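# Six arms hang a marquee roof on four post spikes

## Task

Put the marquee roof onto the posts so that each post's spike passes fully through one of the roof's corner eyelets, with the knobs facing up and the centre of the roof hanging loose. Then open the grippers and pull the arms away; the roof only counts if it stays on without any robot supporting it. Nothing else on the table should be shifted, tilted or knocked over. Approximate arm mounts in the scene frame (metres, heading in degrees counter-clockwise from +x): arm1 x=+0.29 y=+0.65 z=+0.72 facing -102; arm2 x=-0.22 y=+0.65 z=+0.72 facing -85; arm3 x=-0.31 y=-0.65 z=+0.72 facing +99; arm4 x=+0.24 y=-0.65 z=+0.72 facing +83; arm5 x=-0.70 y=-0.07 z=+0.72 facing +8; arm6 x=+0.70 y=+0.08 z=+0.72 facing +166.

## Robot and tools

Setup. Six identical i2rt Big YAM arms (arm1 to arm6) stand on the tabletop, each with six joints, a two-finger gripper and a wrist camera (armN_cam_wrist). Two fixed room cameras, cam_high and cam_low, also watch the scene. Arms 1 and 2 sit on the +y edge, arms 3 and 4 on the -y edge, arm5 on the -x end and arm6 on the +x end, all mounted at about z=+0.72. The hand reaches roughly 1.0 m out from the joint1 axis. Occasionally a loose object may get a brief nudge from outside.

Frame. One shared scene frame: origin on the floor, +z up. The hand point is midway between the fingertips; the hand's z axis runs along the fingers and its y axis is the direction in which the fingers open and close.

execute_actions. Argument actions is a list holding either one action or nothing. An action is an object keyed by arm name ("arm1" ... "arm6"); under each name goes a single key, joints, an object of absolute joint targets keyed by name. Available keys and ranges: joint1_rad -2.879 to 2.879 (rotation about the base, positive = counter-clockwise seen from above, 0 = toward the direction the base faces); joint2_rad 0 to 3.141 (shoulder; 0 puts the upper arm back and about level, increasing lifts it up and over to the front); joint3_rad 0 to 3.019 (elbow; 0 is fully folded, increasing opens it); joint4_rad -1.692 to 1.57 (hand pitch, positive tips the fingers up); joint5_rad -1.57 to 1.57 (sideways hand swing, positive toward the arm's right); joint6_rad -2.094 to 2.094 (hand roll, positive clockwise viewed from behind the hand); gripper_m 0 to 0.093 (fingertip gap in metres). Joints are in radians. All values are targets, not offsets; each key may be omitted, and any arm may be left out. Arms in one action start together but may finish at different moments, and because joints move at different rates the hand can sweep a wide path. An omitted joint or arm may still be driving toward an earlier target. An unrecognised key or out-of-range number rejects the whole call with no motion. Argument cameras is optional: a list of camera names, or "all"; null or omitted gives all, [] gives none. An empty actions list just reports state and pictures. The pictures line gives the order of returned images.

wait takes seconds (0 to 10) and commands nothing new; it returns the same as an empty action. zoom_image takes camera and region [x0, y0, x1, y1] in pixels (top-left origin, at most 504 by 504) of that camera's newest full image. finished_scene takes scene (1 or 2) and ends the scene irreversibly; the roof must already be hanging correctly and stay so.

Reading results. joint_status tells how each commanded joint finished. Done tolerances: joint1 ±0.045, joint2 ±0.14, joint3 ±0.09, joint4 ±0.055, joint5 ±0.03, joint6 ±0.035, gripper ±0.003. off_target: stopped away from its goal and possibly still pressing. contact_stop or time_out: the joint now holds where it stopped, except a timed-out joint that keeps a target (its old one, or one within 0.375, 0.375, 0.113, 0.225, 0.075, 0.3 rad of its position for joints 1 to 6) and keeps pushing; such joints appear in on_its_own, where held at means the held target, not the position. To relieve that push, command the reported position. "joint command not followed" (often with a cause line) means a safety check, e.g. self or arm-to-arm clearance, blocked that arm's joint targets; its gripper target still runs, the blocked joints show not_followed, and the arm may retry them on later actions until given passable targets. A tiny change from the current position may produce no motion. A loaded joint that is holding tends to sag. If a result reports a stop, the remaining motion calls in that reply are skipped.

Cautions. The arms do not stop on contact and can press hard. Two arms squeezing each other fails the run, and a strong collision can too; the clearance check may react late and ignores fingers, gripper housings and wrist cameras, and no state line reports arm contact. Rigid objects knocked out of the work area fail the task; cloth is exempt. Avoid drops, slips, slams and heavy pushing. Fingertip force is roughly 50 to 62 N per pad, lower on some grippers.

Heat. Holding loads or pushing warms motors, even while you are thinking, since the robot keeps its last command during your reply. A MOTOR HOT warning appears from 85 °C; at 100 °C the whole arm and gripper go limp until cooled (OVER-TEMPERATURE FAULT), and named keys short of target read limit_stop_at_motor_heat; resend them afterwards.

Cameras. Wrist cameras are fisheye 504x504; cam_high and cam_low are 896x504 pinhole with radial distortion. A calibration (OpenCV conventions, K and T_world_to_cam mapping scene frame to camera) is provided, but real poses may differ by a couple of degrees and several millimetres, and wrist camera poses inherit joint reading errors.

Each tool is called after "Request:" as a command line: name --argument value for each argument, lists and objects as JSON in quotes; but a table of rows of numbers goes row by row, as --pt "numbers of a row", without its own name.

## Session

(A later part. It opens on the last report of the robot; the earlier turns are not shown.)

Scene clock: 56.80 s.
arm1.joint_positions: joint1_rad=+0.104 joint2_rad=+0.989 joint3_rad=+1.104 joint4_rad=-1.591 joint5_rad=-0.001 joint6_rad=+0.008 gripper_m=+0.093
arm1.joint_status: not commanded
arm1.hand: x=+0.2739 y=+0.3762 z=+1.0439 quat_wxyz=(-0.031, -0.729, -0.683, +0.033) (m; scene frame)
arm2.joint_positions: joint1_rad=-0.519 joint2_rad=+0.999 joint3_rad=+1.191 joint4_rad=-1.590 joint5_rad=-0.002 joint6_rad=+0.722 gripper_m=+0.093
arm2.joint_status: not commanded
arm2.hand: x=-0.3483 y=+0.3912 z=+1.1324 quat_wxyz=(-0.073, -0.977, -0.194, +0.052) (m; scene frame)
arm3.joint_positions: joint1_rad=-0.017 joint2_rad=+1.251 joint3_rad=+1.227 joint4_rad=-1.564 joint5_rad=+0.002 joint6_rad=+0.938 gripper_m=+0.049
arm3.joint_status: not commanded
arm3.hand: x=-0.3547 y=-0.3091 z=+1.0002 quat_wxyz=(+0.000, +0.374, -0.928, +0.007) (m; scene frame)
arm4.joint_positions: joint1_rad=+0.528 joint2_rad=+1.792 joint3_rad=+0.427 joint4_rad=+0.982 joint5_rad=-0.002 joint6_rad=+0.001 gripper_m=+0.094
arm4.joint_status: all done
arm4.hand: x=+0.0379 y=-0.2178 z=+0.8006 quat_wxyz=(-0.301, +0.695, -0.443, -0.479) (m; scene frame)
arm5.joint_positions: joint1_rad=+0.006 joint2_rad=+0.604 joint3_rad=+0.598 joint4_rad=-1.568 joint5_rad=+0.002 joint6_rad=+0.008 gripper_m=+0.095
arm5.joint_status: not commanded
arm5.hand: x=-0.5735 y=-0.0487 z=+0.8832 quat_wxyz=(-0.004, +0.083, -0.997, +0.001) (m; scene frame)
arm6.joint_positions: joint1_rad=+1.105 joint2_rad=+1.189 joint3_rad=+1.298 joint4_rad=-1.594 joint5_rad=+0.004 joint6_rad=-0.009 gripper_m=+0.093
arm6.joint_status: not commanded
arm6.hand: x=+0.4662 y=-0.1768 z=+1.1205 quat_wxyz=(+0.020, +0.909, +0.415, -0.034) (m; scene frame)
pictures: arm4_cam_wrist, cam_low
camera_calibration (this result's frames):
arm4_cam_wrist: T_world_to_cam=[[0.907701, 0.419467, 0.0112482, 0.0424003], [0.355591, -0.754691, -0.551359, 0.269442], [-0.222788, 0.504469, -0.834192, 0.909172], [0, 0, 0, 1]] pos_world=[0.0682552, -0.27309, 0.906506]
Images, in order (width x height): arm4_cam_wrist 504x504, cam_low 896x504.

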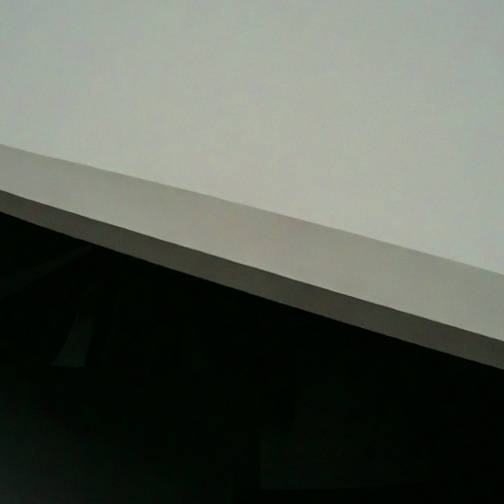

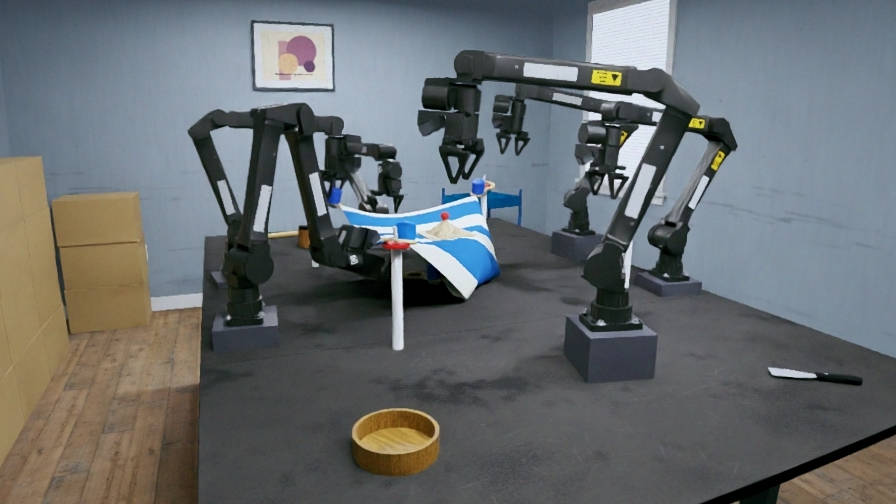

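Request:
execute_actions --actions '[{"arm3":{"joints":{"joint2_rad":1.25,"joint3_rad":1.6,"joint4_rad":-1.68}},"arm4":{"joints":{"joint2_rad":2.05,"joint3_rad":0.62,"joint4_rad":1.0}}}]' --cameras '["arm4_cam_wrist","cam_low"]'

Scene clock: 58.30 s.
arm1.joint_positions: joint1_rad=+0.104 joint2_rad=+0.989 joint3_rad=+1.104 joint4_rad=-1.591 joint5_rad=-0.001 joint6_rad=+0.008 gripper_m=+0.093
arm1.joint_status: not commanded
arm1.hand: x=+0.2739 y=+0.3762 z=+1.0439 quat_wxyz=(-0.031, -0.729, -0.683, +0.033) (m; scene frame)
arm2.joint_positions: joint1_rad=-0.519 joint2_rad=+0.999 joint3_rad=+1.191 joint4_rad=-1.590 joint5_rad=-0.002 joint6_rad=+0.722 gripper_m=+0.093
arm2.joint_status: not commanded
arm2.hand: x=-0.3483 y=+0.3912 z=+1.1324 quat_wxyz=(-0.073, -0.977, -0.194, +0.052) (m; scene frame)
arm3.joint_positions: joint1_rad=-0.018 joint2_rad=+1.245 joint3_rad=+1.554 joint4_rad=-1.669 joint5_rad=+0.006 joint6_rad=+0.941 gripper_m=+0.049
arm3.joint_status: all done
arm3.hand: x=-0.3581 y=-0.2745 z=+1.1305 quat_wxyz=(-0.029, +0.369, -0.923, -0.103) (m; scene frame)
arm4.joint_positions: joint1_rad=+0.528 joint2_rad=+2.035 joint3_rad=+0.611 joint4_rad=+0.987 joint5_rad=-0.002 joint6_rad=+0.001 gripper_m=+0.094
arm4.joint_status: all done
arm4.hand: x=+0.0147 y=-0.1687 z=+0.7388 quat_wxyz=(-0.289, +0.708, -0.451, -0.460) (m; scene frame)
arm5.joint_positions: joint1_rad=+0.006 joint2_rad=+0.604 joint3_rad=+0.598 joint4_rad=-1.568 joint5_rad=+0.002 joint6_rad=+0.008 gripper_m=+0.095
arm5.joint_status: not commanded
arm5.hand: x=-0.5735 y=-0.0487 z=+0.8832 quat_wxyz=(-0.004, +0.083, -0.997, +0.001) (m; scene frame)
arm6.joint_positions: joint1_rad=+1.105 joint2_rad=+1.189 joint3_rad=+1.298 joint4_rad=-1.594 joint5_rad=+0.004 joint6_rad=-0.009 gripper_m=+0.093
arm6.joint_status: not commanded
arm6.hand: x=+0.4662 y=-0.1768 z=+1.1205 quat_wxyz=(+0.020, +0.909, +0.415, -0.034) (m; scene frame)
pictures: arm4_cam_wrist, cam_low
camera_calibration (this result's frames):
arm4_cam_wrist: T_world_to_cam=[[0.907344, 0.420231, 0.0114881, 0.0435742], [0.3679, -0.780538, -0.505381, 0.242151], [-0.20341, 0.462781, -0.86282, 0.841563], [0, 0, 0, 1]] pos_world=[0.0425583, -0.218763, 0.847995]
Images, in order (width x height): arm4_cam_wrist 504x504, cam_low 896x504.

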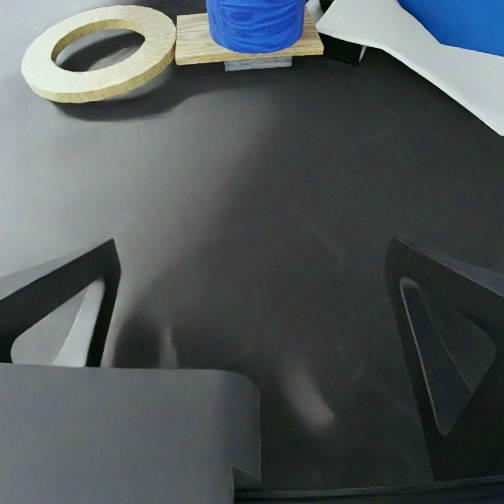

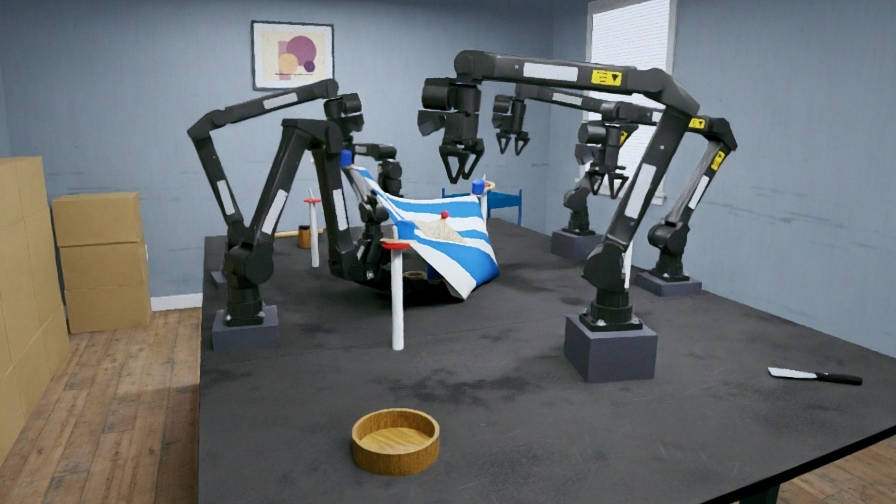

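Request:
execute_actions --actions '[{"arm4":{"joints":{"joint3_rad":0.85,"joint4_rad":0.76}}}]' --cameras '["arm4_cam_wrist"]'

Scene clock: 59.63 s.
arm1.joint_positions: joint1_rad=+0.104 joint2_rad=+0.989 joint3_rad=+1.104 joint4_rad=-1.591 joint5_rad=-0.001 joint6_rad=+0.008 gripper_m=+0.093
arm1.joint_status: not commanded
arm1.hand: x=+0.2739 y=+0.3762 z=+1.0439 quat_wxyz=(-0.031, -0.729, -0.683, +0.033) (m; scene frame)
arm2.joint_positions: joint1_rad=-0.519 joint2_rad=+0.999 joint3_rad=+1.191 joint4_rad=-1.590 joint5_rad=-0.002 joint6_rad=+0.722 gripper_m=+0.093
arm2.joint_status: not commanded
arm2.hand: x=-0.3483 y=+0.3912 z=+1.1324 quat_wxyz=(-0.073, -0.977, -0.194, +0.052) (m; scene frame)
arm3.joint_positions: joint1_rad=-0.018 joint2_rad=+1.245 joint3_rad=+1.554 joint4_rad=-1.669 joint5_rad=+0.006 joint6_rad=+0.941 gripper_m=+0.049
arm3.joint_status: not commanded
arm3.hand: x=-0.3581 y=-0.2745 z=+1.1305 quat_wxyz=(-0.029, +0.369, -0.923, -0.103) (m; scene frame)
arm4.joint_positions: joint1_rad=+0.528 joint2_rad=+2.035 joint3_rad=+0.838 joint4_rad=+0.773 joint5_rad=-0.002 joint6_rad=+0.001 gripper_m=+0.094
arm4.joint_status: all done
arm4.hand: x=-0.0210 y=-0.0922 z=+0.7652 quat_wxyz=(-0.292, +0.705, -0.449, -0.464) (m; scene frame)
arm5.joint_positions: joint1_rad=+0.006 joint2_rad=+0.604 joint3_rad=+0.598 joint4_rad=-1.568 joint5_rad=+0.002 joint6_rad=+0.008 gripper_m=+0.095
arm5.joint_status: not commanded
arm5.hand: x=-0.5735 y=-0.0487 z=+0.8832 quat_wxyz=(-0.004, +0.083, -0.997, +0.001) (m; scene frame)
arm6.joint_positions: joint1_rad=+1.105 joint2_rad=+1.189 joint3_rad=+1.298 joint4_rad=-1.594 joint5_rad=+0.004 joint6_rad=-0.009 gripper_m=+0.093
arm6.joint_status: not commanded
arm6.hand: x=+0.4662 y=-0.1768 z=+1.1205 quat_wxyz=(+0.020, +0.909, +0.415, -0.034) (m; scene frame)
pictures: arm4_cam_wrist
camera_calibration (this result's frames):
arm4_cam_wrist: T_world_to_cam=[[0.90743, 0.420047, 0.0114348, 0.0435248], [0.365049, -0.774555, -0.51653, 0.337338], [-0.20811, 0.472889, -0.856193, 0.817394], [0, 0, 0, 1]] pos_world=[0.00746771, -0.143533, 0.873595]
Images, in order (width x height): arm4_cam_wrist 504x504.

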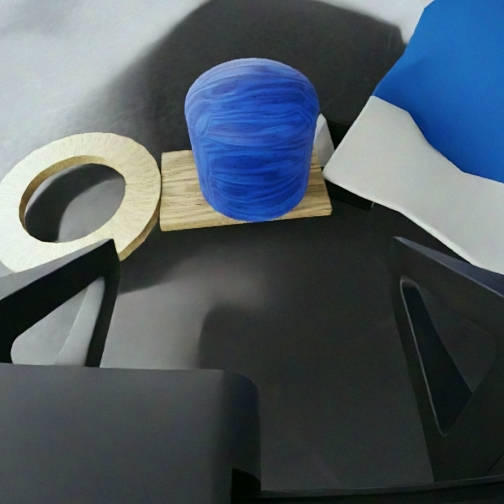

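Request:
execute_actions --actions '[{"arm4":{"joints":{"joint3_rad":1.02,"joint4_rad":0.60}}}]' --cameras '["arm4_cam_wrist"]'

Scene clock: 77.03 s.
arm1.joint_positions: joint1_rad=+0.104 joint2_rad=+0.989 joint3_rad=+1.104 joint4_rad=-1.591 joint5_rad=-0.001 joint6_rad=+0.008 gripper_m=+0.093
arm1.joint_status: not commanded
arm1.hand: x=+0.2739 y=+0.3762 z=+1.0439 quat_wxyz=(-0.031, -0.729, -0.683, +0.033) (m; scene frame)
arm2.joint_positions: joint1_rad=-0.519 joint2_rad=+0.999 joint3_rad=+1.191 joint4_rad=-1.590 joint5_rad=-0.002 joint6_rad=+0.722 gripper_m=+0.093
arm2.joint_status: not commanded
arm2.hand: x=-0.3483 y=+0.3912 z=+1.1324 quat_wxyz=(-0.073, -0.977, -0.194, +0.052) (m; scene frame)
arm3.joint_positions: joint1_rad=-0.018 joint2_rad=+1.245 joint3_rad=+1.554 joint4_rad=-1.669 joint5_rad=+0.006 joint6_rad=+0.941 gripper_m=+0.049
arm3.joint_status: not commanded
arm3.hand: x=-0.3581 y=-0.2745 z=+1.1305 quat_wxyz=(-0.029, +0.369, -0.923, -0.103) (m; scene frame)
arm4.joint_positions: joint1_rad=+0.528 joint2_rad=+2.035 joint3_rad=+0.999 joint4_rad=+0.612 joint5_rad=-0.002 joint6_rad=+0.001 gripper_m=+0.094
arm4.joint_status: all done
arm4.hand: x=-0.0442 y=-0.0424 z=+0.7932 quat_wxyz=(-0.292, +0.705, -0.449, -0.465) (m; scene frame)
arm5.joint_positions: joint1_rad=+0.006 joint2_rad=+0.604 joint3_rad=+0.598 joint4_rad=-1.568 joint5_rad=+0.002 joint6_rad=+0.008 gripper_m=+0.095
arm5.joint_status: not commanded
arm5.hand: x=-0.5735 y=-0.0487 z=+0.8832 quat_wxyz=(-0.004, +0.083, -0.997, +0.001) (m; scene frame)
arm6.joint_positions: joint1_rad=+1.105 joint2_rad=+1.189 joint3_rad=+1.298 joint4_rad=-1.594 joint5_rad=+0.004 joint6_rad=-0.009 gripper_m=+0.093
arm6.joint_status: not commanded
arm6.hand: x=+0.4662 y=-0.1768 z=+1.1205 quat_wxyz=(+0.020, +0.909, +0.415, -0.034) (m; scene frame)
pictures: arm4_cam_wrist
camera_calibration (this result's frames):
arm4_cam_wrist: T_world_to_cam=[[0.907435, 0.420037, 0.0114316, 0.0433212], [0.364879, -0.774199, -0.517183, 0.399418], [-0.208386, 0.473481, -0.855798, 0.812645], [0, 0, 0, 1]] pos_world=[-0.0157071, -0.0937396, 0.901537]
Images, in order (width x height): arm4_cam_wrist 504x504.

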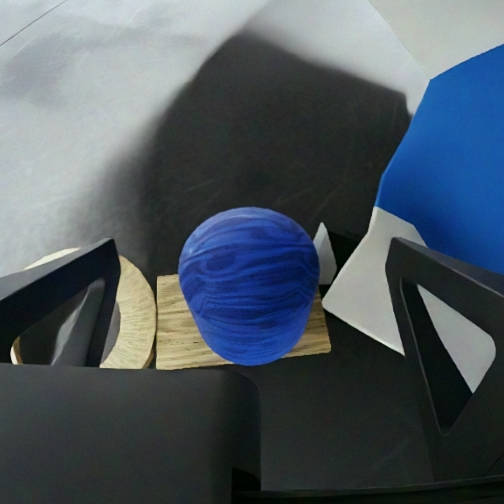

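Request:
execute_actions --actions '[{"arm4":{"joints":{"joint2_rad":2.12,"joint4_rad":0.66}}}]' --cameras '[]'

Request:
execute_actions --actions '[{"arm4":{"joints":{"gripper_m":0.03}}}]' --cameras '["arm4_cam_wrist"]'

Scene clock: 78.10 s.
arm1.joint_positions: joint1_rad=+0.104 joint2_rad=+0.989 joint3_rad=+1.104 joint4_rad=-1.591 joint5_rad=-0.001 joint6_rad=+0.008 gripper_m=+0.093
arm1.joint_status: not commanded
arm1.hand: x=+0.2739 y=+0.3762 z=+1.0439 quat_wxyz=(-0.031, -0.729, -0.683, +0.033) (m; scene frame)
arm2.joint_positions: joint1_rad=-0.519 joint2_rad=+0.999 joint3_rad=+1.191 joint4_rad=-1.590 joint5_rad=-0.002 joint6_rad=+0.722 gripper_m=+0.093
arm2.joint_status: not commanded
arm2.hand: x=-0.3483 y=+0.3912 z=+1.1324 quat_wxyz=(-0.073, -0.977, -0.194, +0.052) (m; scene frame)
arm3.joint_positions: joint1_rad=-0.018 joint2_rad=+1.245 joint3_rad=+1.554 joint4_rad=-1.669 joint5_rad=+0.006 joint6_rad=+0.941 gripper_m=+0.049
arm3.joint_status: not commanded
arm3.hand: x=-0.3581 y=-0.2745 z=+1.1305 quat_wxyz=(-0.029, +0.369, -0.923, -0.103) (m; scene frame)
arm4.joint_positions: joint1_rad=+0.528 joint2_rad=+2.104 joint3_rad=+0.999 joint4_rad=+0.643 joint5_rad=-0.002 joint6_rad=+0.001 gripper_m=+0.094
arm4.joint_status: all done
arm4.hand: x=-0.0419 y=-0.0477 z=+0.7557 quat_wxyz=(-0.284, +0.714, -0.455, -0.451) (m; scene frame)
arm5.joint_positions: joint1_rad=+0.006 joint2_rad=+0.604 joint3_rad=+0.598 joint4_rad=-1.568 joint5_rad=+0.002 joint6_rad=+0.008 gripper_m=+0.095
arm5.joint_status: not commanded
arm5.hand: x=-0.5735 y=-0.0487 z=+0.8832 quat_wxyz=(-0.004, +0.083, -0.997, +0.001) (m; scene frame)
arm6.joint_positions: joint1_rad=+1.105 joint2_rad=+1.189 joint3_rad=+1.298 joint4_rad=-1.594 joint5_rad=+0.004 joint6_rad=-0.009 gripper_m=+0.093
arm6.joint_status: not commanded
arm6.hand: x=+0.4662 y=-0.1768 z=+1.1205 quat_wxyz=(+0.020, +0.909, +0.415, -0.034) (m; scene frame)
pictures: none
No camera images: the call's "cameras" was empty. Leave "cameras" out to get every camera's image.

Scene clock: 78.73 s.
arm1.joint_positions: joint1_rad=+0.104 joint2_rad=+0.989 joint3_rad=+1.104 joint4_rad=-1.591 joint5_rad=-0.001 joint6_rad=+0.008 gripper_m=+0.093
arm1.joint_status: not commanded
arm1.hand: x=+0.2739 y=+0.3762 z=+1.0439 quat_wxyz=(-0.031, -0.729, -0.683, +0.033) (m; scene frame)
arm2.joint_positions: joint1_rad=-0.519 joint2_rad=+0.999 joint3_rad=+1.191 joint4_rad=-1.590 joint5_rad=-0.002 joint6_rad=+0.722 gripper_m=+0.093
arm2.joint_status: not commanded
arm2.hand: x=-0.3483 y=+0.3912 z=+1.1324 quat_wxyz=(-0.073, -0.977, -0.194, +0.052) (m; scene frame)
arm3.joint_positions: joint1_rad=-0.018 joint2_rad=+1.245 joint3_rad=+1.554 joint4_rad=-1.669 joint5_rad=+0.006 joint6_rad=+0.941 gripper_m=+0.049
arm3.joint_status: not commanded
arm3.hand: x=-0.3581 y=-0.2745 z=+1.1305 quat_wxyz=(-0.029, +0.369, -0.923, -0.103) (m; scene frame)
arm4.joint_positions: joint1_rad=+0.528 joint2_rad=+2.104 joint3_rad=+0.999 joint4_rad=+0.643 joint5_rad=-0.002 joint6_rad=+0.001 gripper_m=+0.046
arm4.joint_status: gripper_m off_target (ended at +0.046, target +0.030)
arm4.hand: x=-0.0419 y=-0.0477 z=+0.7558 quat_wxyz=(-0.284, +0.714, -0.455, -0.451) (m; scene frame)
arm5.joint_positions: joint1_rad=+0.006 joint2_rad=+0.604 joint3_rad=+0.598 joint4_rad=-1.568 joint5_rad=+0.002 joint6_rad=+0.008 gripper_m=+0.095
arm5.joint_status: not commanded
arm5.hand: x=-0.5735 y=-0.0487 z=+0.8832 quat_wxyz=(-0.004, +0.083, -0.997, +0.001) (m; scene frame)
arm6.joint_positions: joint1_rad=+1.105 joint2_rad=+1.189 joint3_rad=+1.298 joint4_rad=-1.594 joint5_rad=+0.004 joint6_rad=-0.009 gripper_m=+0.093
arm6.joint_status: not commanded
arm6.hand: x=+0.4662 y=-0.1768 z=+1.1205 quat_wxyz=(+0.020, +0.909, +0.415, -0.034) (m; scene frame)
pictures: arm4_cam_wrist
camera_calibration (this result's frames):
arm4_cam_wrist: T_world_to_cam=[[0.907184, 0.420574, 0.0115798, 0.0437847], [0.373022, -0.791274, -0.4845, 0.3499], [-0.194605, 0.44385, -0.874715, 0.797085], [0, 0, 0, 1]] pos_world=[-0.0151243, -0.0953341, 0.866241]
Images, in order (width x height): arm4_cam_wrist 504x504.

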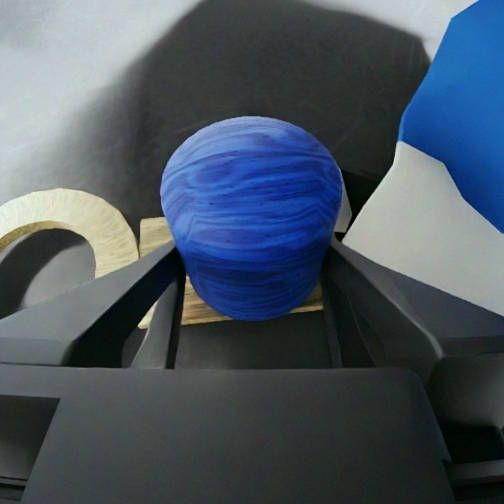

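Request:
execute_actions --actions '[{"arm4":{"joints":{"joint2_rad":2.1,"joint3_rad":1.25,"joint4_rad":0.38}}}]' --cameras '[]'

Request:
execute_actions --actions '[{"arm4":{"joints":{"joint1_rad":0.35,"joint2_rad":2.4,"joint3_rad":1.85,"joint4_rad":0.08}}}]' --cameras '["cam_high","cam_low"]'

Scene clock: 80.03 s.
arm1.joint_positions: joint1_rad=+0.104 joint2_rad=+0.989 joint3_rad=+1.104 joint4_rad=-1.591 joint5_rad=-0.001 joint6_rad=+0.008 gripper_m=+0.093
arm1.joint_status: not commanded
arm1.hand: x=+0.2739 y=+0.3762 z=+1.0439 quat_wxyz=(-0.031, -0.729, -0.683, +0.033) (m; scene frame)
arm2.joint_positions: joint1_rad=-0.519 joint2_rad=+0.999 joint3_rad=+1.191 joint4_rad=-1.590 joint5_rad=-0.002 joint6_rad=+0.722 gripper_m=+0.093
arm2.joint_status: not commanded
arm2.hand: x=-0.3483 y=+0.3912 z=+1.1324 quat_wxyz=(-0.073, -0.977, -0.194, +0.052) (m; scene frame)
arm3.joint_positions: joint1_rad=-0.018 joint2_rad=+1.245 joint3_rad=+1.554 joint4_rad=-1.669 joint5_rad=+0.006 joint6_rad=+0.941 gripper_m=+0.049
arm3.joint_status: not commanded
arm3.hand: x=-0.3581 y=-0.2745 z=+1.1305 quat_wxyz=(-0.029, +0.369, -0.923, -0.103) (m; scene frame)
arm4.joint_positions: joint1_rad=+0.528 joint2_rad=+2.104 joint3_rad=+1.216 joint4_rad=+0.386 joint5_rad=-0.003 joint6_rad=+0.001 gripper_m=+0.046
arm4.joint_status: all done
arm4.hand: x=-0.0693 y=+0.0105 z=+0.7930 quat_wxyz=(-0.274, +0.723, -0.460, -0.437) (m; scene frame)
arm5.joint_positions: joint1_rad=+0.006 joint2_rad=+0.604 joint3_rad=+0.598 joint4_rad=-1.568 joint5_rad=+0.002 joint6_rad=+0.008 gripper_m=+0.095
arm5.joint_status: not commanded
arm5.hand: x=-0.5735 y=-0.0487 z=+0.8832 quat_wxyz=(-0.004, +0.083, -0.997, +0.001) (m; scene frame)
arm6.joint_positions: joint1_rad=+1.105 joint2_rad=+1.189 joint3_rad=+1.298 joint4_rad=-1.594 joint5_rad=+0.004 joint6_rad=-0.009 gripper_m=+0.093
arm6.joint_status: not commanded
arm6.hand: x=+0.4662 y=-0.1768 z=+1.1205 quat_wxyz=(+0.020, +0.909, +0.415, -0.034) (m; scene frame)
pictures: none
No camera images: the call's "cameras" was empty. Leave "cameras" out to get every camera's image.

Scene clock: 81.37 s.
arm1.joint_positions: joint1_rad=+0.104 joint2_rad=+0.989 joint3_rad=+1.104 joint4_rad=-1.591 joint5_rad=-0.001 joint6_rad=+0.008 gripper_m=+0.093
arm1.joint_status: not commanded
arm1.hand: x=+0.2739 y=+0.3762 z=+1.0439 quat_wxyz=(-0.031, -0.729, -0.683, +0.033) (m; scene frame)
arm2.joint_positions: joint1_rad=-0.519 joint2_rad=+0.999 joint3_rad=+1.191 joint4_rad=-1.590 joint5_rad=-0.002 joint6_rad=+0.722 gripper_m=+0.093
arm2.joint_status: not commanded
arm2.hand: x=-0.3483 y=+0.3912 z=+1.1324 quat_wxyz=(-0.073, -0.977, -0.194, +0.052) (m; scene frame)
arm3.joint_positions: joint1_rad=-0.026 joint2_rad=+1.245 joint3_rad=+1.554 joint4_rad=-1.669 joint5_rad=+0.012 joint6_rad=+0.941 gripper_m=+0.049
arm3.joint_status: not commanded
arm3.hand: x=-0.3544 y=-0.2740 z=+1.1305 quat_wxyz=(-0.032, +0.365, -0.925, -0.102) (m; scene frame)
arm4.joint_positions: joint1_rad=+0.340 joint2_rad=+2.385 joint3_rad=+1.781 joint4_rad=+0.084 joint5_rad=+0.005 joint6_rad=+0.001 gripper_m=+0.046
arm4.joint_status: all done
arm4.hand: x=+0.0263 y=+0.1951 z=+0.7887 quat_wxyz=(-0.311, +0.678, -0.531, -0.402) (m; scene frame)
arm5.joint_positions: joint1_rad=+0.006 joint2_rad=+0.604 joint3_rad=+0.598 joint4_rad=-1.568 joint5_rad=+0.002 joint6_rad=+0.008 gripper_m=+0.095
arm5.joint_status: not commanded
arm5.hand: x=-0.5735 y=-0.0487 z=+0.8832 quat_wxyz=(-0.004, +0.083, -0.997, +0.001) (m; scene frame)
arm6.joint_positions: joint1_rad=+1.105 joint2_rad=+1.189 joint3_rad=+1.298 joint4_rad=-1.594 joint5_rad=+0.004 joint6_rad=-0.009 gripper_m=+0.093
arm6.joint_status: not commanded
arm6.hand: x=+0.4662 y=-0.1768 z=+1.1205 quat_wxyz=(+0.020, +0.909, +0.415, -0.034) (m; scene frame)
pictures: cam_high, cam_low
Images, in order (width x height): cam_high 896x504, cam_low 896x504.

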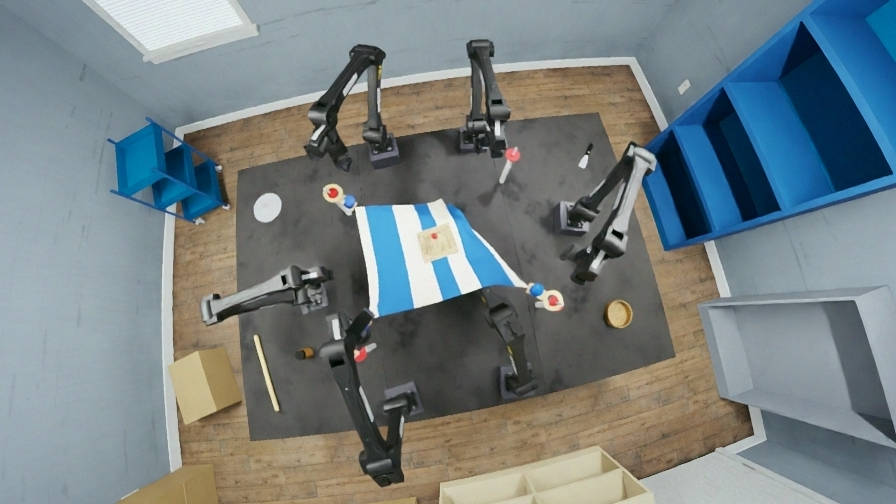

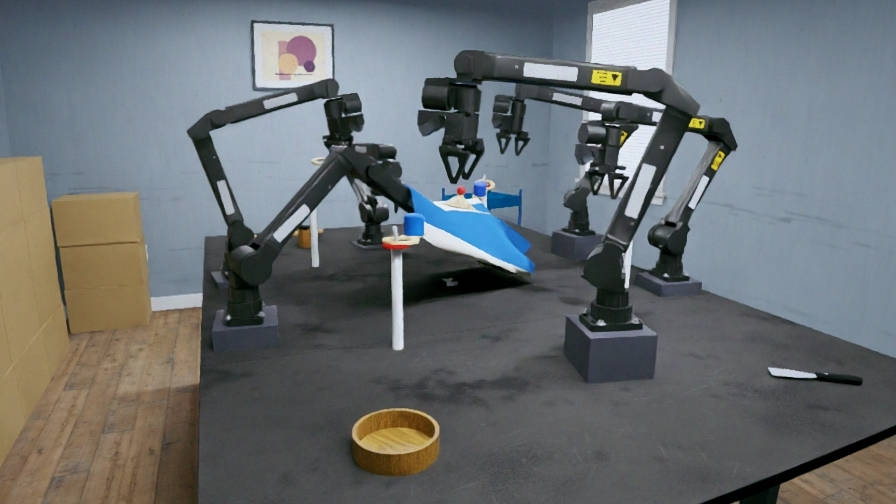

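Request:
execute_actions --actions '[{"arm4":{"joints":{"joint2_rad":2.5,"joint3_rad":1.95,"joint4_rad":0.1}}}]' --cameras '[]'

Request:
execute_actions --actions '[{"arm4":{"joints":{"gripper_m":0.093}}}]' --cameras '[]'

Request:
execute_actions --actions '[{"arm4":{"joints":{"joint2_rad":2.1,"joint3_rad":1.1,"joint4_rad":0.6}}}]' --cameras '[]'

Request:
execute_actions --actions '[{"arm4":{"joints":{"joint2_rad":1.6,"joint3_rad":0.45,"joint4_rad":0.8}}}]' --cameras '["cam_high","cam_low"]'

Scene clock: 82.70 s.
arm1.joint_positions: joint1_rad=+0.104 joint2_rad=+0.989 joint3_rad=+1.104 joint4_rad=-1.591 joint5_rad=-0.001 joint6_rad=+0.008 gripper_m=+0.093
arm1.joint_status: not commanded
arm1.hand: x=+0.2739 y=+0.3762 z=+1.0439 quat_wxyz=(-0.031, -0.729, -0.683, +0.033) (m; scene frame)
arm2.joint_positions: joint1_rad=-0.519 joint2_rad=+0.999 joint3_rad=+1.191 joint4_rad=-1.590 joint5_rad=-0.002 joint6_rad=+0.722 gripper_m=+0.093
arm2.joint_status: not commanded
arm2.hand: x=-0.3483 y=+0.3912 z=+1.1324 quat_wxyz=(-0.073, -0.977, -0.194, +0.052) (m; scene frame)
arm3.joint_positions: joint1_rad=-0.026 joint2_rad=+1.245 joint3_rad=+1.554 joint4_rad=-1.669 joint5_rad=+0.012 joint6_rad=+0.941 gripper_m=+0.049
arm3.joint_status: not commanded
arm3.hand: x=-0.3544 y=-0.2740 z=+1.1305 quat_wxyz=(-0.032, +0.365, -0.925, -0.102) (m; scene frame)
arm4.joint_positions: joint1_rad=+0.340 joint2_rad=+2.476 joint3_rad=+1.879 joint4_rad=+0.086 joint5_rad=+0.009 joint6_rad=+0.001 gripper_m=+0.046
arm4.joint_status: all done
arm4.hand: x=+0.0217 y=+0.2152 z=+0.7626 quat_wxyz=(-0.314, +0.676, -0.531, -0.403) (m; scene frame)
arm5.joint_positions: joint1_rad=+0.006 joint2_rad=+0.604 joint3_rad=+0.598 joint4_rad=-1.568 joint5_rad=+0.002 joint6_rad=+0.008 gripper_m=+0.095
arm5.joint_status: not commanded
arm5.hand: x=-0.5735 y=-0.0487 z=+0.8832 quat_wxyz=(-0.004, +0.083, -0.997, +0.001) (m; scene frame)
arm6.joint_positions: joint1_rad=+1.105 joint2_rad=+1.189 joint3_rad=+1.298 joint4_rad=-1.594 joint5_rad=+0.004 joint6_rad=-0.009 gripper_m=+0.093
arm6.joint_status: not commanded
arm6.hand: x=+0.4662 y=-0.1768 z=+1.1205 quat_wxyz=(+0.020, +0.909, +0.415, -0.034) (m; scene frame)
pictures: none
No camera images: the call's "cameras" was empty. Leave "cameras" out to get every camera's image.

Scene clock: 83.37 s.
arm1.joint_positions: joint1_rad=+0.104 joint2_rad=+0.989 joint3_rad=+1.104 joint4_rad=-1.591 joint5_rad=-0.001 joint6_rad=+0.008 gripper_m=+0.093
arm1.joint_status: not commanded
arm1.hand: x=+0.2739 y=+0.3762 z=+1.0439 quat_wxyz=(-0.031, -0.729, -0.683, +0.033) (m; scene frame)
arm2.joint_positions: joint1_rad=-0.519 joint2_rad=+0.999 joint3_rad=+1.191 joint4_rad=-1.590 joint5_rad=-0.002 joint6_rad=+0.722 gripper_m=+0.093
arm2.joint_status: not commanded
arm2.hand: x=-0.3483 y=+0.3912 z=+1.1324 quat_wxyz=(-0.073, -0.977, -0.194, +0.052) (m; scene frame)
arm3.joint_positions: joint1_rad=-0.026 joint2_rad=+1.245 joint3_rad=+1.554 joint4_rad=-1.669 joint5_rad=+0.010 joint6_rad=+0.941 gripper_m=+0.049
arm3.joint_status: not commanded
arm3.hand: x=-0.3547 y=-0.2741 z=+1.1305 quat_wxyz=(-0.031, +0.365, -0.925, -0.102) (m; scene frame)
arm4.joint_positions: joint1_rad=+0.341 joint2_rad=+2.476 joint3_rad=+1.887 joint4_rad=+0.086 joint5_rad=+0.002 joint6_rad=+0.001 gripper_m=+0.093
arm4.joint_status: all done
arm4.hand: x=+0.0186 y=+0.2172 z=+0.7672 quat_wxyz=(-0.314, +0.676, -0.528, -0.408) (m; scene frame)
arm5.joint_positions: joint1_rad=+0.006 joint2_rad=+0.604 joint3_rad=+0.598 joint4_rad=-1.568 joint5_rad=+0.002 joint6_rad=+0.008 gripper_m=+0.095
arm5.joint_status: not commanded
arm5.hand: x=-0.5735 y=-0.0487 z=+0.8832 quat_wxyz=(-0.004, +0.083, -0.997, +0.001) (m; scene frame)
arm6.joint_positions: joint1_rad=+1.105 joint2_rad=+1.189 joint3_rad=+1.298 joint4_rad=-1.594 joint5_rad=+0.004 joint6_rad=-0.009 gripper_m=+0.093
arm6.joint_status: not commanded
arm6.hand: x=+0.4662 y=-0.1768 z=+1.1205 quat_wxyz=(+0.020, +0.909, +0.415, -0.034) (m; scene frame)
pictures: none
No camera images: the call's "cameras" was empty. Leave "cameras" out to get every camera's image.

Scene clock: 84.90 s.
arm1.joint_positions: joint1_rad=+0.104 joint2_rad=+0.989 joint3_rad=+1.104 joint4_rad=-1.591 joint5_rad=-0.001 joint6_rad=+0.008 gripper_m=+0.093
arm1.joint_status: not commanded
arm1.hand: x=+0.2739 y=+0.3762 z=+1.0439 quat_wxyz=(-0.031, -0.729, -0.683, +0.033) (m; scene frame)
arm2.joint_positions: joint1_rad=-0.519 joint2_rad=+0.999 joint3_rad=+1.191 joint4_rad=-1.590 joint5_rad=-0.002 joint6_rad=+0.722 gripper_m=+0.093
arm2.joint_status: not commanded
arm2.hand: x=-0.3483 y=+0.3912 z=+1.1324 quat_wxyz=(-0.073, -0.977, -0.194, +0.052) (m; scene frame)
arm3.joint_positions: joint1_rad=-0.026 joint2_rad=+1.245 joint3_rad=+1.554 joint4_rad=-1.669 joint5_rad=+0.004 joint6_rad=+0.941 gripper_m=+0.049
arm3.joint_status: not commanded
arm3.hand: x=-0.3556 y=-0.2742 z=+1.1305 quat_wxyz=(-0.029, +0.366, -0.925, -0.103) (m; scene frame)
arm4.joint_positions: joint1_rad=+0.350 joint2_rad=+2.102 joint3_rad=+1.091 joint4_rad=+0.584 joint5_rad=-0.003 joint6_rad=+0.001 gripper_m=+0.093
arm4.joint_status: all done
arm4.hand: x=+0.0603 y=+0.0255 z=+0.7814 quat_wxyz=(-0.330, +0.663, -0.511, -0.437) (m; scene frame)
arm5.joint_positions: joint1_rad=+0.006 joint2_rad=+0.604 joint3_rad=+0.598 joint4_rad=-1.568 joint5_rad=+0.002 joint6_rad=+0.008 gripper_m=+0.095
arm5.joint_status: not commanded
arm5.hand: x=-0.5735 y=-0.0487 z=+0.8832 quat_wxyz=(-0.004, +0.083, -0.997, +0.001) (m; scene frame)
arm6.joint_positions: joint1_rad=+1.105 joint2_rad=+1.189 joint3_rad=+1.298 joint4_rad=-1.594 joint5_rad=+0.004 joint6_rad=-0.009 gripper_m=+0.093
arm6.joint_status: not commanded
arm6.hand: x=+0.4662 y=-0.1768 z=+1.1205 quat_wxyz=(+0.020, +0.909, +0.415, -0.034) (m; scene frame)
pictures: none
No camera images: the call's "cameras" was empty. Leave "cameras" out to get every camera's image.

Scene clock: 86.33 s.
arm1.joint_positions: joint1_rad=+0.104 joint2_rad=+0.989 joint3_rad=+1.104 joint4_rad=-1.591 joint5_rad=-0.001 joint6_rad=+0.008 gripper_m=+0.093
arm1.joint_status: not commanded
arm1.hand: x=+0.2739 y=+0.3762 z=+1.0439 quat_wxyz=(-0.031, -0.729, -0.683, +0.033) (m; scene frame)
arm2.joint_positions: joint1_rad=-0.519 joint2_rad=+0.999 joint3_rad=+1.191 joint4_rad=-1.590 joint5_rad=-0.002 joint6_rad=+0.722 gripper_m=+0.093
arm2.joint_status: not commanded
arm2.hand: x=-0.3483 y=+0.3912 z=+1.1324 quat_wxyz=(-0.073, -0.977, -0.194, +0.052) (m; scene frame)
arm3.joint_positions: joint1_rad=-0.026 joint2_rad=+1.245 joint3_rad=+1.554 joint4_rad=-1.669 joint5_rad=+0.004 joint6_rad=+0.941 gripper_m=+0.049
arm3.joint_status: not commanded
arm3.hand: x=-0.3556 y=-0.2742 z=+1.1305 quat_wxyz=(-0.029, +0.366, -0.925, -0.103) (m; scene frame)
arm4.joint_positions: joint1_rad=+0.350 joint2_rad=+1.597 joint3_rad=+0.449 joint4_rad=+0.787 joint5_rad=-0.003 joint6_rad=+0.001 gripper_m=+0.093
arm4.joint_status: all done
arm4.hand: x=+0.1156 y=-0.1806 z=+0.8533 quat_wxyz=(-0.347, +0.648, -0.500, -0.458) (m; scene frame)
arm5.joint_positions: joint1_rad=+0.006 joint2_rad=+0.604 joint3_rad=+0.598 joint4_rad=-1.568 joint5_rad=+0.002 joint6_rad=+0.008 gripper_m=+0.095
arm5.joint_status: not commanded
arm5.hand: x=-0.5735 y=-0.0487 z=+0.8832 quat_wxyz=(-0.004, +0.083, -0.997, +0.001) (m; scene frame)
arm6.joint_positions: joint1_rad=+1.105 joint2_rad=+1.189 joint3_rad=+1.298 joint4_rad=-1.594 joint5_rad=+0.004 joint6_rad=-0.009 gripper_m=+0.093
arm6.joint_status: not commanded
arm6.hand: x=+0.4662 y=-0.1768 z=+1.1205 quat_wxyz=(+0.020, +0.909, +0.415, -0.034) (m; scene frame)
pictures: cam_high, cam_low
Images, in order (width x height): cam_high 896x504, cam_low 896x504.

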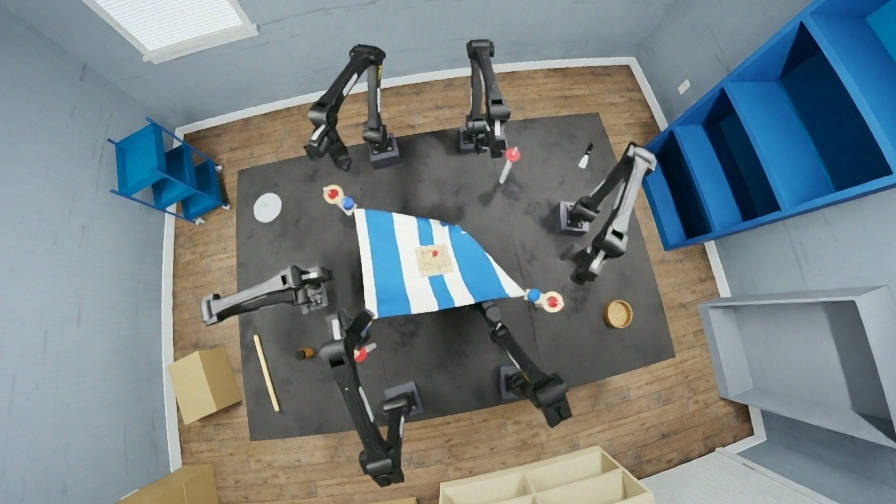

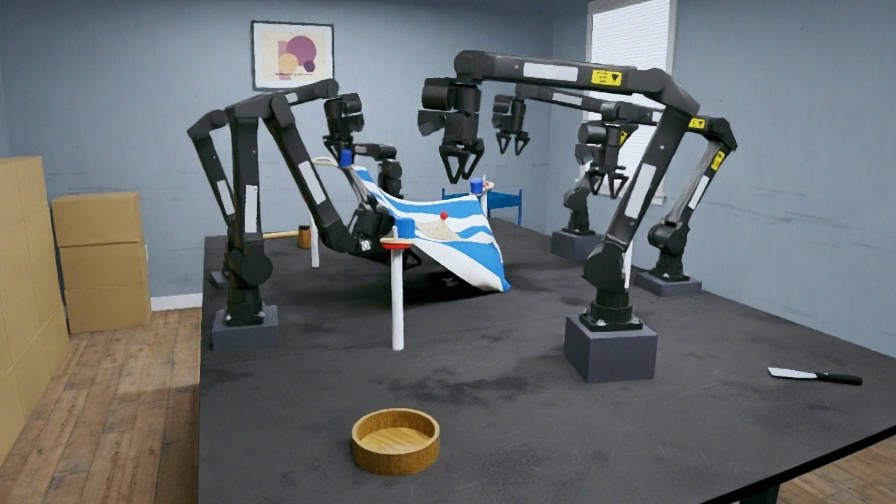

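Request:
execute_actions --actions '[{"arm1":{"joints":{"joint1_rad":-0.35,"joint2_rad":1.45,"joint3_rad":1.05,"joint4_rad":-0.7}},"arm4":{"joints":{"joint2_rad":1.3,"joint3_rad":0.3,"joint4_rad":0.3}}}]' --cameras '["arm1_cam_wrist","cam_high"]'

Scene clock: 88.00 s.
arm1.joint_positions: joint1_rad=-0.358 joint2_rad=+1.460 joint3_rad=+1.046 joint4_rad=-0.717 joint5_rad=-0.001 joint6_rad=+0.008 gripper_m=+0.093
arm1.joint_status: all done
arm1.hand: x=+0.0403 y=+0.2143 z=+0.8979 quat_wxyz=(-0.109, -0.847, -0.486, +0.187) (m; scene frame)
arm2.joint_positions: joint1_rad=-0.519 joint2_rad=+0.999 joint3_rad=+1.191 joint4_rad=-1.590 joint5_rad=-0.002 joint6_rad=+0.722 gripper_m=+0.093
arm2.joint_status: not commanded
arm2.hand: x=-0.3483 y=+0.3912 z=+1.1324 quat_wxyz=(-0.073, -0.977, -0.194, +0.052) (m; scene frame)
arm3.joint_positions: joint1_rad=-0.026 joint2_rad=+1.245 joint3_rad=+1.554 joint4_rad=-1.669 joint5_rad=+0.004 joint6_rad=+0.941 gripper_m=+0.049
arm3.joint_status: not commanded
arm3.hand: x=-0.3556 y=-0.2742 z=+1.1305 quat_wxyz=(-0.029, +0.366, -0.925, -0.103) (m; scene frame)
arm4.joint_positions: joint1_rad=+0.350 joint2_rad=+1.298 joint3_rad=+0.302 joint4_rad=+0.313 joint5_rad=-0.003 joint6_rad=+0.001 gripper_m=+0.093
arm4.joint_status: all done
arm4.hand: x=+0.1417 y=-0.2797 z=+0.8175 quat_wxyz=(-0.262, +0.713, -0.549, -0.348) (m; scene frame)
arm5.joint_positions: joint1_rad=+0.006 joint2_rad=+0.604 joint3_rad=+0.598 joint4_rad=-1.568 joint5_rad=+0.002 joint6_rad=+0.008 gripper_m=+0.095
arm5.joint_status: not commanded
arm5.hand: x=-0.5735 y=-0.0487 z=+0.8832 quat_wxyz=(-0.004, +0.083, -0.997, +0.001) (m; scene frame)
arm6.joint_positions: joint1_rad=+1.105 joint2_rad=+1.189 joint3_rad=+1.298 joint4_rad=-1.594 joint5_rad=+0.004 joint6_rad=-0.009 gripper_m=+0.093
arm6.joint_status: not commanded
arm6.hand: x=+0.4662 y=-0.1768 z=+1.1205 quat_wxyz=(+0.020, +0.909, +0.415, -0.034) (m; scene frame)
pictures: arm1_cam_wrist, cam_high
camera_calibration (this result's frames):
arm1_cam_wrist: T_world_to_cam=[[-0.868096, 0.496187, -0.0144027, -0.0572089], [0.485336, 0.854489, 0.185198, -0.364427], [0.1042, 0.15378, -0.982596, 0.966526], [0, 0, 0, 1]] pos_world=[0.026495, 0.191153, 1.01637]
Images, in order (width x height): arm1_cam_wrist 504x504, cam_high 896x504.

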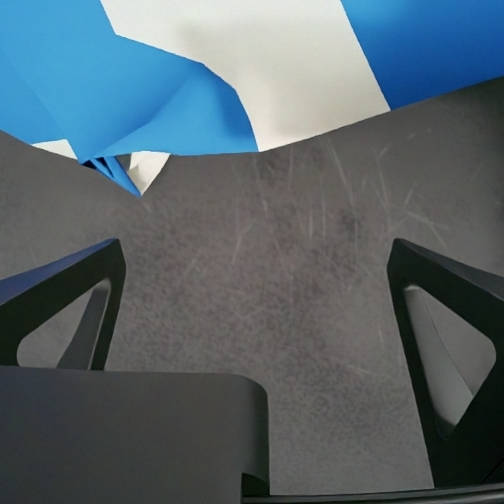

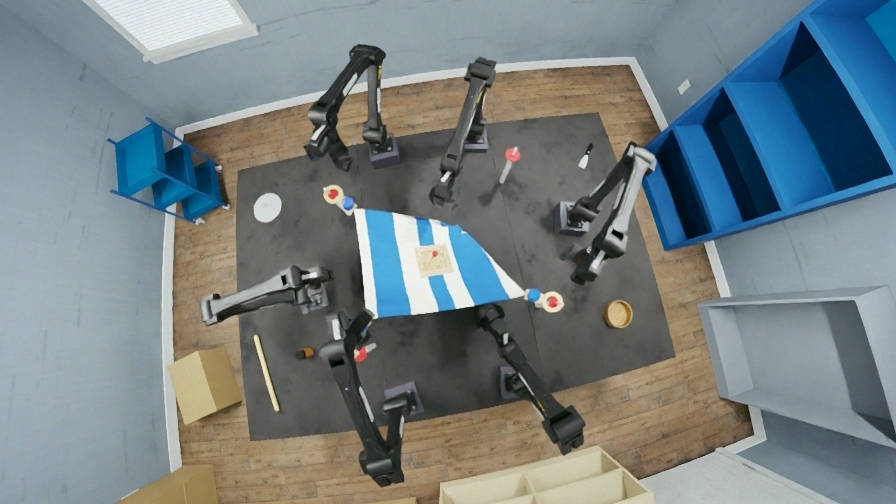

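Request:
execute_actions --actions '[{"arm4":{"joints":{"joint2_rad":1.8,"joint3_rad":0.45,"joint4_rad":1.0}},"arm1":{"joints":{"joint1_rad":0.0,"joint2_rad":1.0,"joint3_rad":1.1,"joint4_rad":-1.6}}}]' --cameras '[]'

Request:
execute_actions --actions '[{"arm4":{"joints":{"joint2_rad":2.05,"joint3_rad":0.95,"joint4_rad":0.66}}}]' --cameras '["arm4_cam_wrist"]'

Scene clock: 90.10 s.
arm1.joint_positions: joint1_rad=+0.008 joint2_rad=+0.990 joint3_rad=+1.062 joint4_rad=-1.589 joint5_rad=-0.001 joint6_rad=+0.008 gripper_m=+0.093
arm1.joint_status: all done
arm1.hand: x=+0.2490 y=+0.3869 z=+1.0269 quat_wxyz=(-0.016, -0.762, -0.647, +0.019) (m; scene frame)
arm2.joint_positions: joint1_rad=-0.519 joint2_rad=+0.999 joint3_rad=+1.191 joint4_rad=-1.590 joint5_rad=-0.002 joint6_rad=+0.722 gripper_m=+0.093
arm2.joint_status: not commanded
arm2.hand: x=-0.3483 y=+0.3912 z=+1.1324 quat_wxyz=(-0.073, -0.977, -0.194, +0.052) (m; scene frame)
arm3.joint_positions: joint1_rad=-0.026 joint2_rad=+1.245 joint3_rad=+1.554 joint4_rad=-1.669 joint5_rad=+0.004 joint6_rad=+0.941 gripper_m=+0.049
arm3.joint_status: not commanded
arm3.hand: x=-0.3556 y=-0.2742 z=+1.1305 quat_wxyz=(-0.029, +0.366, -0.925, -0.103) (m; scene frame)
arm4.joint_positions: joint1_rad=+0.350 joint2_rad=+1.790 joint3_rad=+0.439 joint4_rad=+0.982 joint5_rad=-0.003 joint6_rad=+0.001 gripper_m=+0.093
arm4.joint_status: all done
arm4.hand: x=+0.1159 y=-0.1832 z=+0.8051 quat_wxyz=(-0.345, +0.650, -0.501, -0.455) (m; scene frame)
arm5.joint_positions: joint1_rad=+0.006 joint2_rad=+0.604 joint3_rad=+0.598 joint4_rad=-1.568 joint5_rad=+0.002 joint6_rad=+0.008 gripper_m=+0.095
arm5.joint_status: not commanded
arm5.hand: x=-0.5735 y=-0.0487 z=+0.8832 quat_wxyz=(-0.004, +0.083, -0.997, +0.001) (m; scene frame)
arm6.joint_positions: joint1_rad=+1.105 joint2_rad=+1.189 joint3_rad=+1.298 joint4_rad=-1.594 joint5_rad=+0.004 joint6_rad=-0.009 gripper_m=+0.093
arm6.joint_status: not commanded
arm6.hand: x=+0.4662 y=-0.1768 z=+1.1205 quat_wxyz=(+0.020, +0.909, +0.415, -0.034) (m; scene frame)
pictures: none
No camera images: the call's "cameras" was empty. Leave "cameras" out to get every camera's image.

Scene clock: 91.37 s.
arm1.joint_positions: joint1_rad=+0.008 joint2_rad=+0.990 joint3_rad=+1.062 joint4_rad=-1.589 joint5_rad=-0.001 joint6_rad=+0.008 gripper_m=+0.093
arm1.joint_status: not commanded
arm1.hand: x=+0.2490 y=+0.3869 z=+1.0269 quat_wxyz=(-0.016, -0.762, -0.647, +0.019) (m; scene frame)
arm2.joint_positions: joint1_rad=-0.519 joint2_rad=+0.999 joint3_rad=+1.191 joint4_rad=-1.590 joint5_rad=-0.002 joint6_rad=+0.722 gripper_m=+0.093
arm2.joint_status: not commanded
arm2.hand: x=-0.3483 y=+0.3912 z=+1.1324 quat_wxyz=(-0.073, -0.977, -0.194, +0.052) (m; scene frame)
arm3.joint_positions: joint1_rad=-0.026 joint2_rad=+1.245 joint3_rad=+1.554 joint4_rad=-1.669 joint5_rad=+0.004 joint6_rad=+0.941 gripper_m=+0.049
arm3.joint_status: not commanded
arm3.hand: x=-0.3556 y=-0.2742 z=+1.1305 quat_wxyz=(-0.029, +0.366, -0.925, -0.103) (m; scene frame)
arm4.joint_positions: joint1_rad=+0.350 joint2_rad=+2.036 joint3_rad=+0.929 joint4_rad=+0.673 joint5_rad=-0.003 joint6_rad=+0.002 gripper_m=+0.093
arm4.joint_status: all done
arm4.hand: x=+0.0738 y=-0.0255 z=+0.7767 quat_wxyz=(-0.328, +0.664, -0.513, -0.434) (m; scene frame)
arm5.joint_positions: joint1_rad=+0.006 joint2_rad=+0.604 joint3_rad=+0.598 joint4_rad=-1.568 joint5_rad=+0.002 joint6_rad=+0.008 gripper_m=+0.095
arm5.joint_status: not commanded
arm5.hand: x=-0.5735 y=-0.0487 z=+0.8832 quat_wxyz=(-0.004, +0.083, -0.997, +0.001) (m; scene frame)
arm6.joint_positions: joint1_rad=+1.105 joint2_rad=+1.189 joint3_rad=+1.298 joint4_rad=-1.594 joint5_rad=+0.004 joint6_rad=-0.009 gripper_m=+0.093
arm6.joint_status: not commanded
arm6.hand: x=+0.4662 y=-0.1768 z=+1.1205 quat_wxyz=(+0.020, +0.909, +0.415, -0.034) (m; scene frame)
pictures: arm4_cam_wrist
camera_calibration (this result's frames):
arm4_cam_wrist: T_world_to_cam=[[0.967293, 0.253563, 0.00704826, -0.0758938], [0.221993, -0.832762, -0.507175, 0.362229], [-0.122731, 0.492152, -0.861814, 0.813986], [0, 0, 0, 1]] pos_world=[0.0929009, -0.0797106, 0.885753]
Images, in order (width x height): arm4_cam_wrist 504x504.

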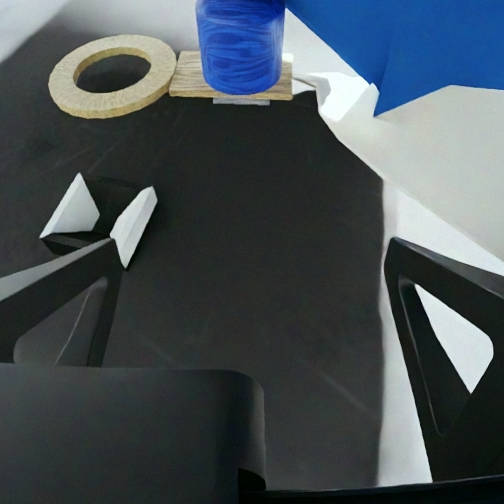

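Request:
execute_actions --actions '[{"arm4":{"joints":{"joint2_rad":2.27,"joint3_rad":1.42,"joint4_rad":0.38}}}]' --cameras '["arm4_cam_wrist"]'

Scene clock: 92.97 s.
arm1.joint_positions: joint1_rad=+0.008 joint2_rad=+0.990 joint3_rad=+1.062 joint4_rad=-1.589 joint5_rad=-0.001 joint6_rad=+0.008 gripper_m=+0.093
arm1.joint_status: not commanded
arm1.hand: x=+0.2490 y=+0.3869 z=+1.0269 quat_wxyz=(-0.016, -0.762, -0.647, +0.019) (m; scene frame)
arm2.joint_positions: joint1_rad=-0.519 joint2_rad=+0.999 joint3_rad=+1.191 joint4_rad=-1.590 joint5_rad=-0.002 joint6_rad=+0.722 gripper_m=+0.093
arm2.joint_status: not commanded
arm2.hand: x=-0.3483 y=+0.3912 z=+1.1324 quat_wxyz=(-0.073, -0.977, -0.194, +0.052) (m; scene frame)
arm3.joint_positions: joint1_rad=-0.026 joint2_rad=+1.245 joint3_rad=+1.554 joint4_rad=-1.669 joint5_rad=+0.004 joint6_rad=+0.941 gripper_m=+0.049
arm3.joint_status: not commanded
arm3.hand: x=-0.3556 y=-0.2742 z=+1.1305 quat_wxyz=(-0.029, +0.366, -0.925, -0.103) (m; scene frame)
arm4.joint_positions: joint1_rad=+0.340 joint2_rad=+2.247 joint3_rad=+1.380 joint4_rad=+0.391 joint5_rad=+0.003 joint6_rad=+0.002 gripper_m=+0.093
arm4.joint_status: all done
arm4.hand: x=+0.0486 y=+0.1040 z=+0.7647 quat_wxyz=(-0.321, +0.669, -0.524, -0.417) (m; scene frame)
arm5.joint_positions: joint1_rad=+0.006 joint2_rad=+0.604 joint3_rad=+0.598 joint4_rad=-1.568 joint5_rad=+0.002 joint6_rad=+0.008 gripper_m=+0.095
arm5.joint_status: not commanded
arm5.hand: x=-0.5735 y=-0.0487 z=+0.8832 quat_wxyz=(-0.004, +0.083, -0.997, +0.001) (m; scene frame)
arm6.joint_positions: joint1_rad=+1.105 joint2_rad=+1.189 joint3_rad=+1.298 joint4_rad=-1.594 joint5_rad=+0.004 joint6_rad=-0.009 gripper_m=+0.093
arm6.joint_status: not commanded
arm6.hand: x=+0.4662 y=-0.1768 z=+1.1205 quat_wxyz=(+0.020, +0.909, +0.415, -0.034) (m; scene frame)
pictures: arm4_cam_wrist
camera_calibration (this result's frames):
arm4_cam_wrist: T_world_to_cam=[[0.970967, 0.239, 0.0101042, -0.0853111], [0.215441, -0.855334, -0.471157, 0.444613], [-0.103964, 0.459655, -0.881991, 0.754682], [0, 0, 0, 1]] pos_world=[0.0655066, 0.0537882, 0.875968]
Images, in order (width x height): arm4_cam_wrist 504x504.

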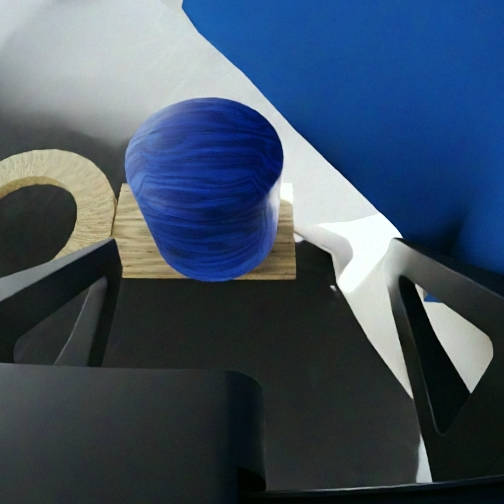

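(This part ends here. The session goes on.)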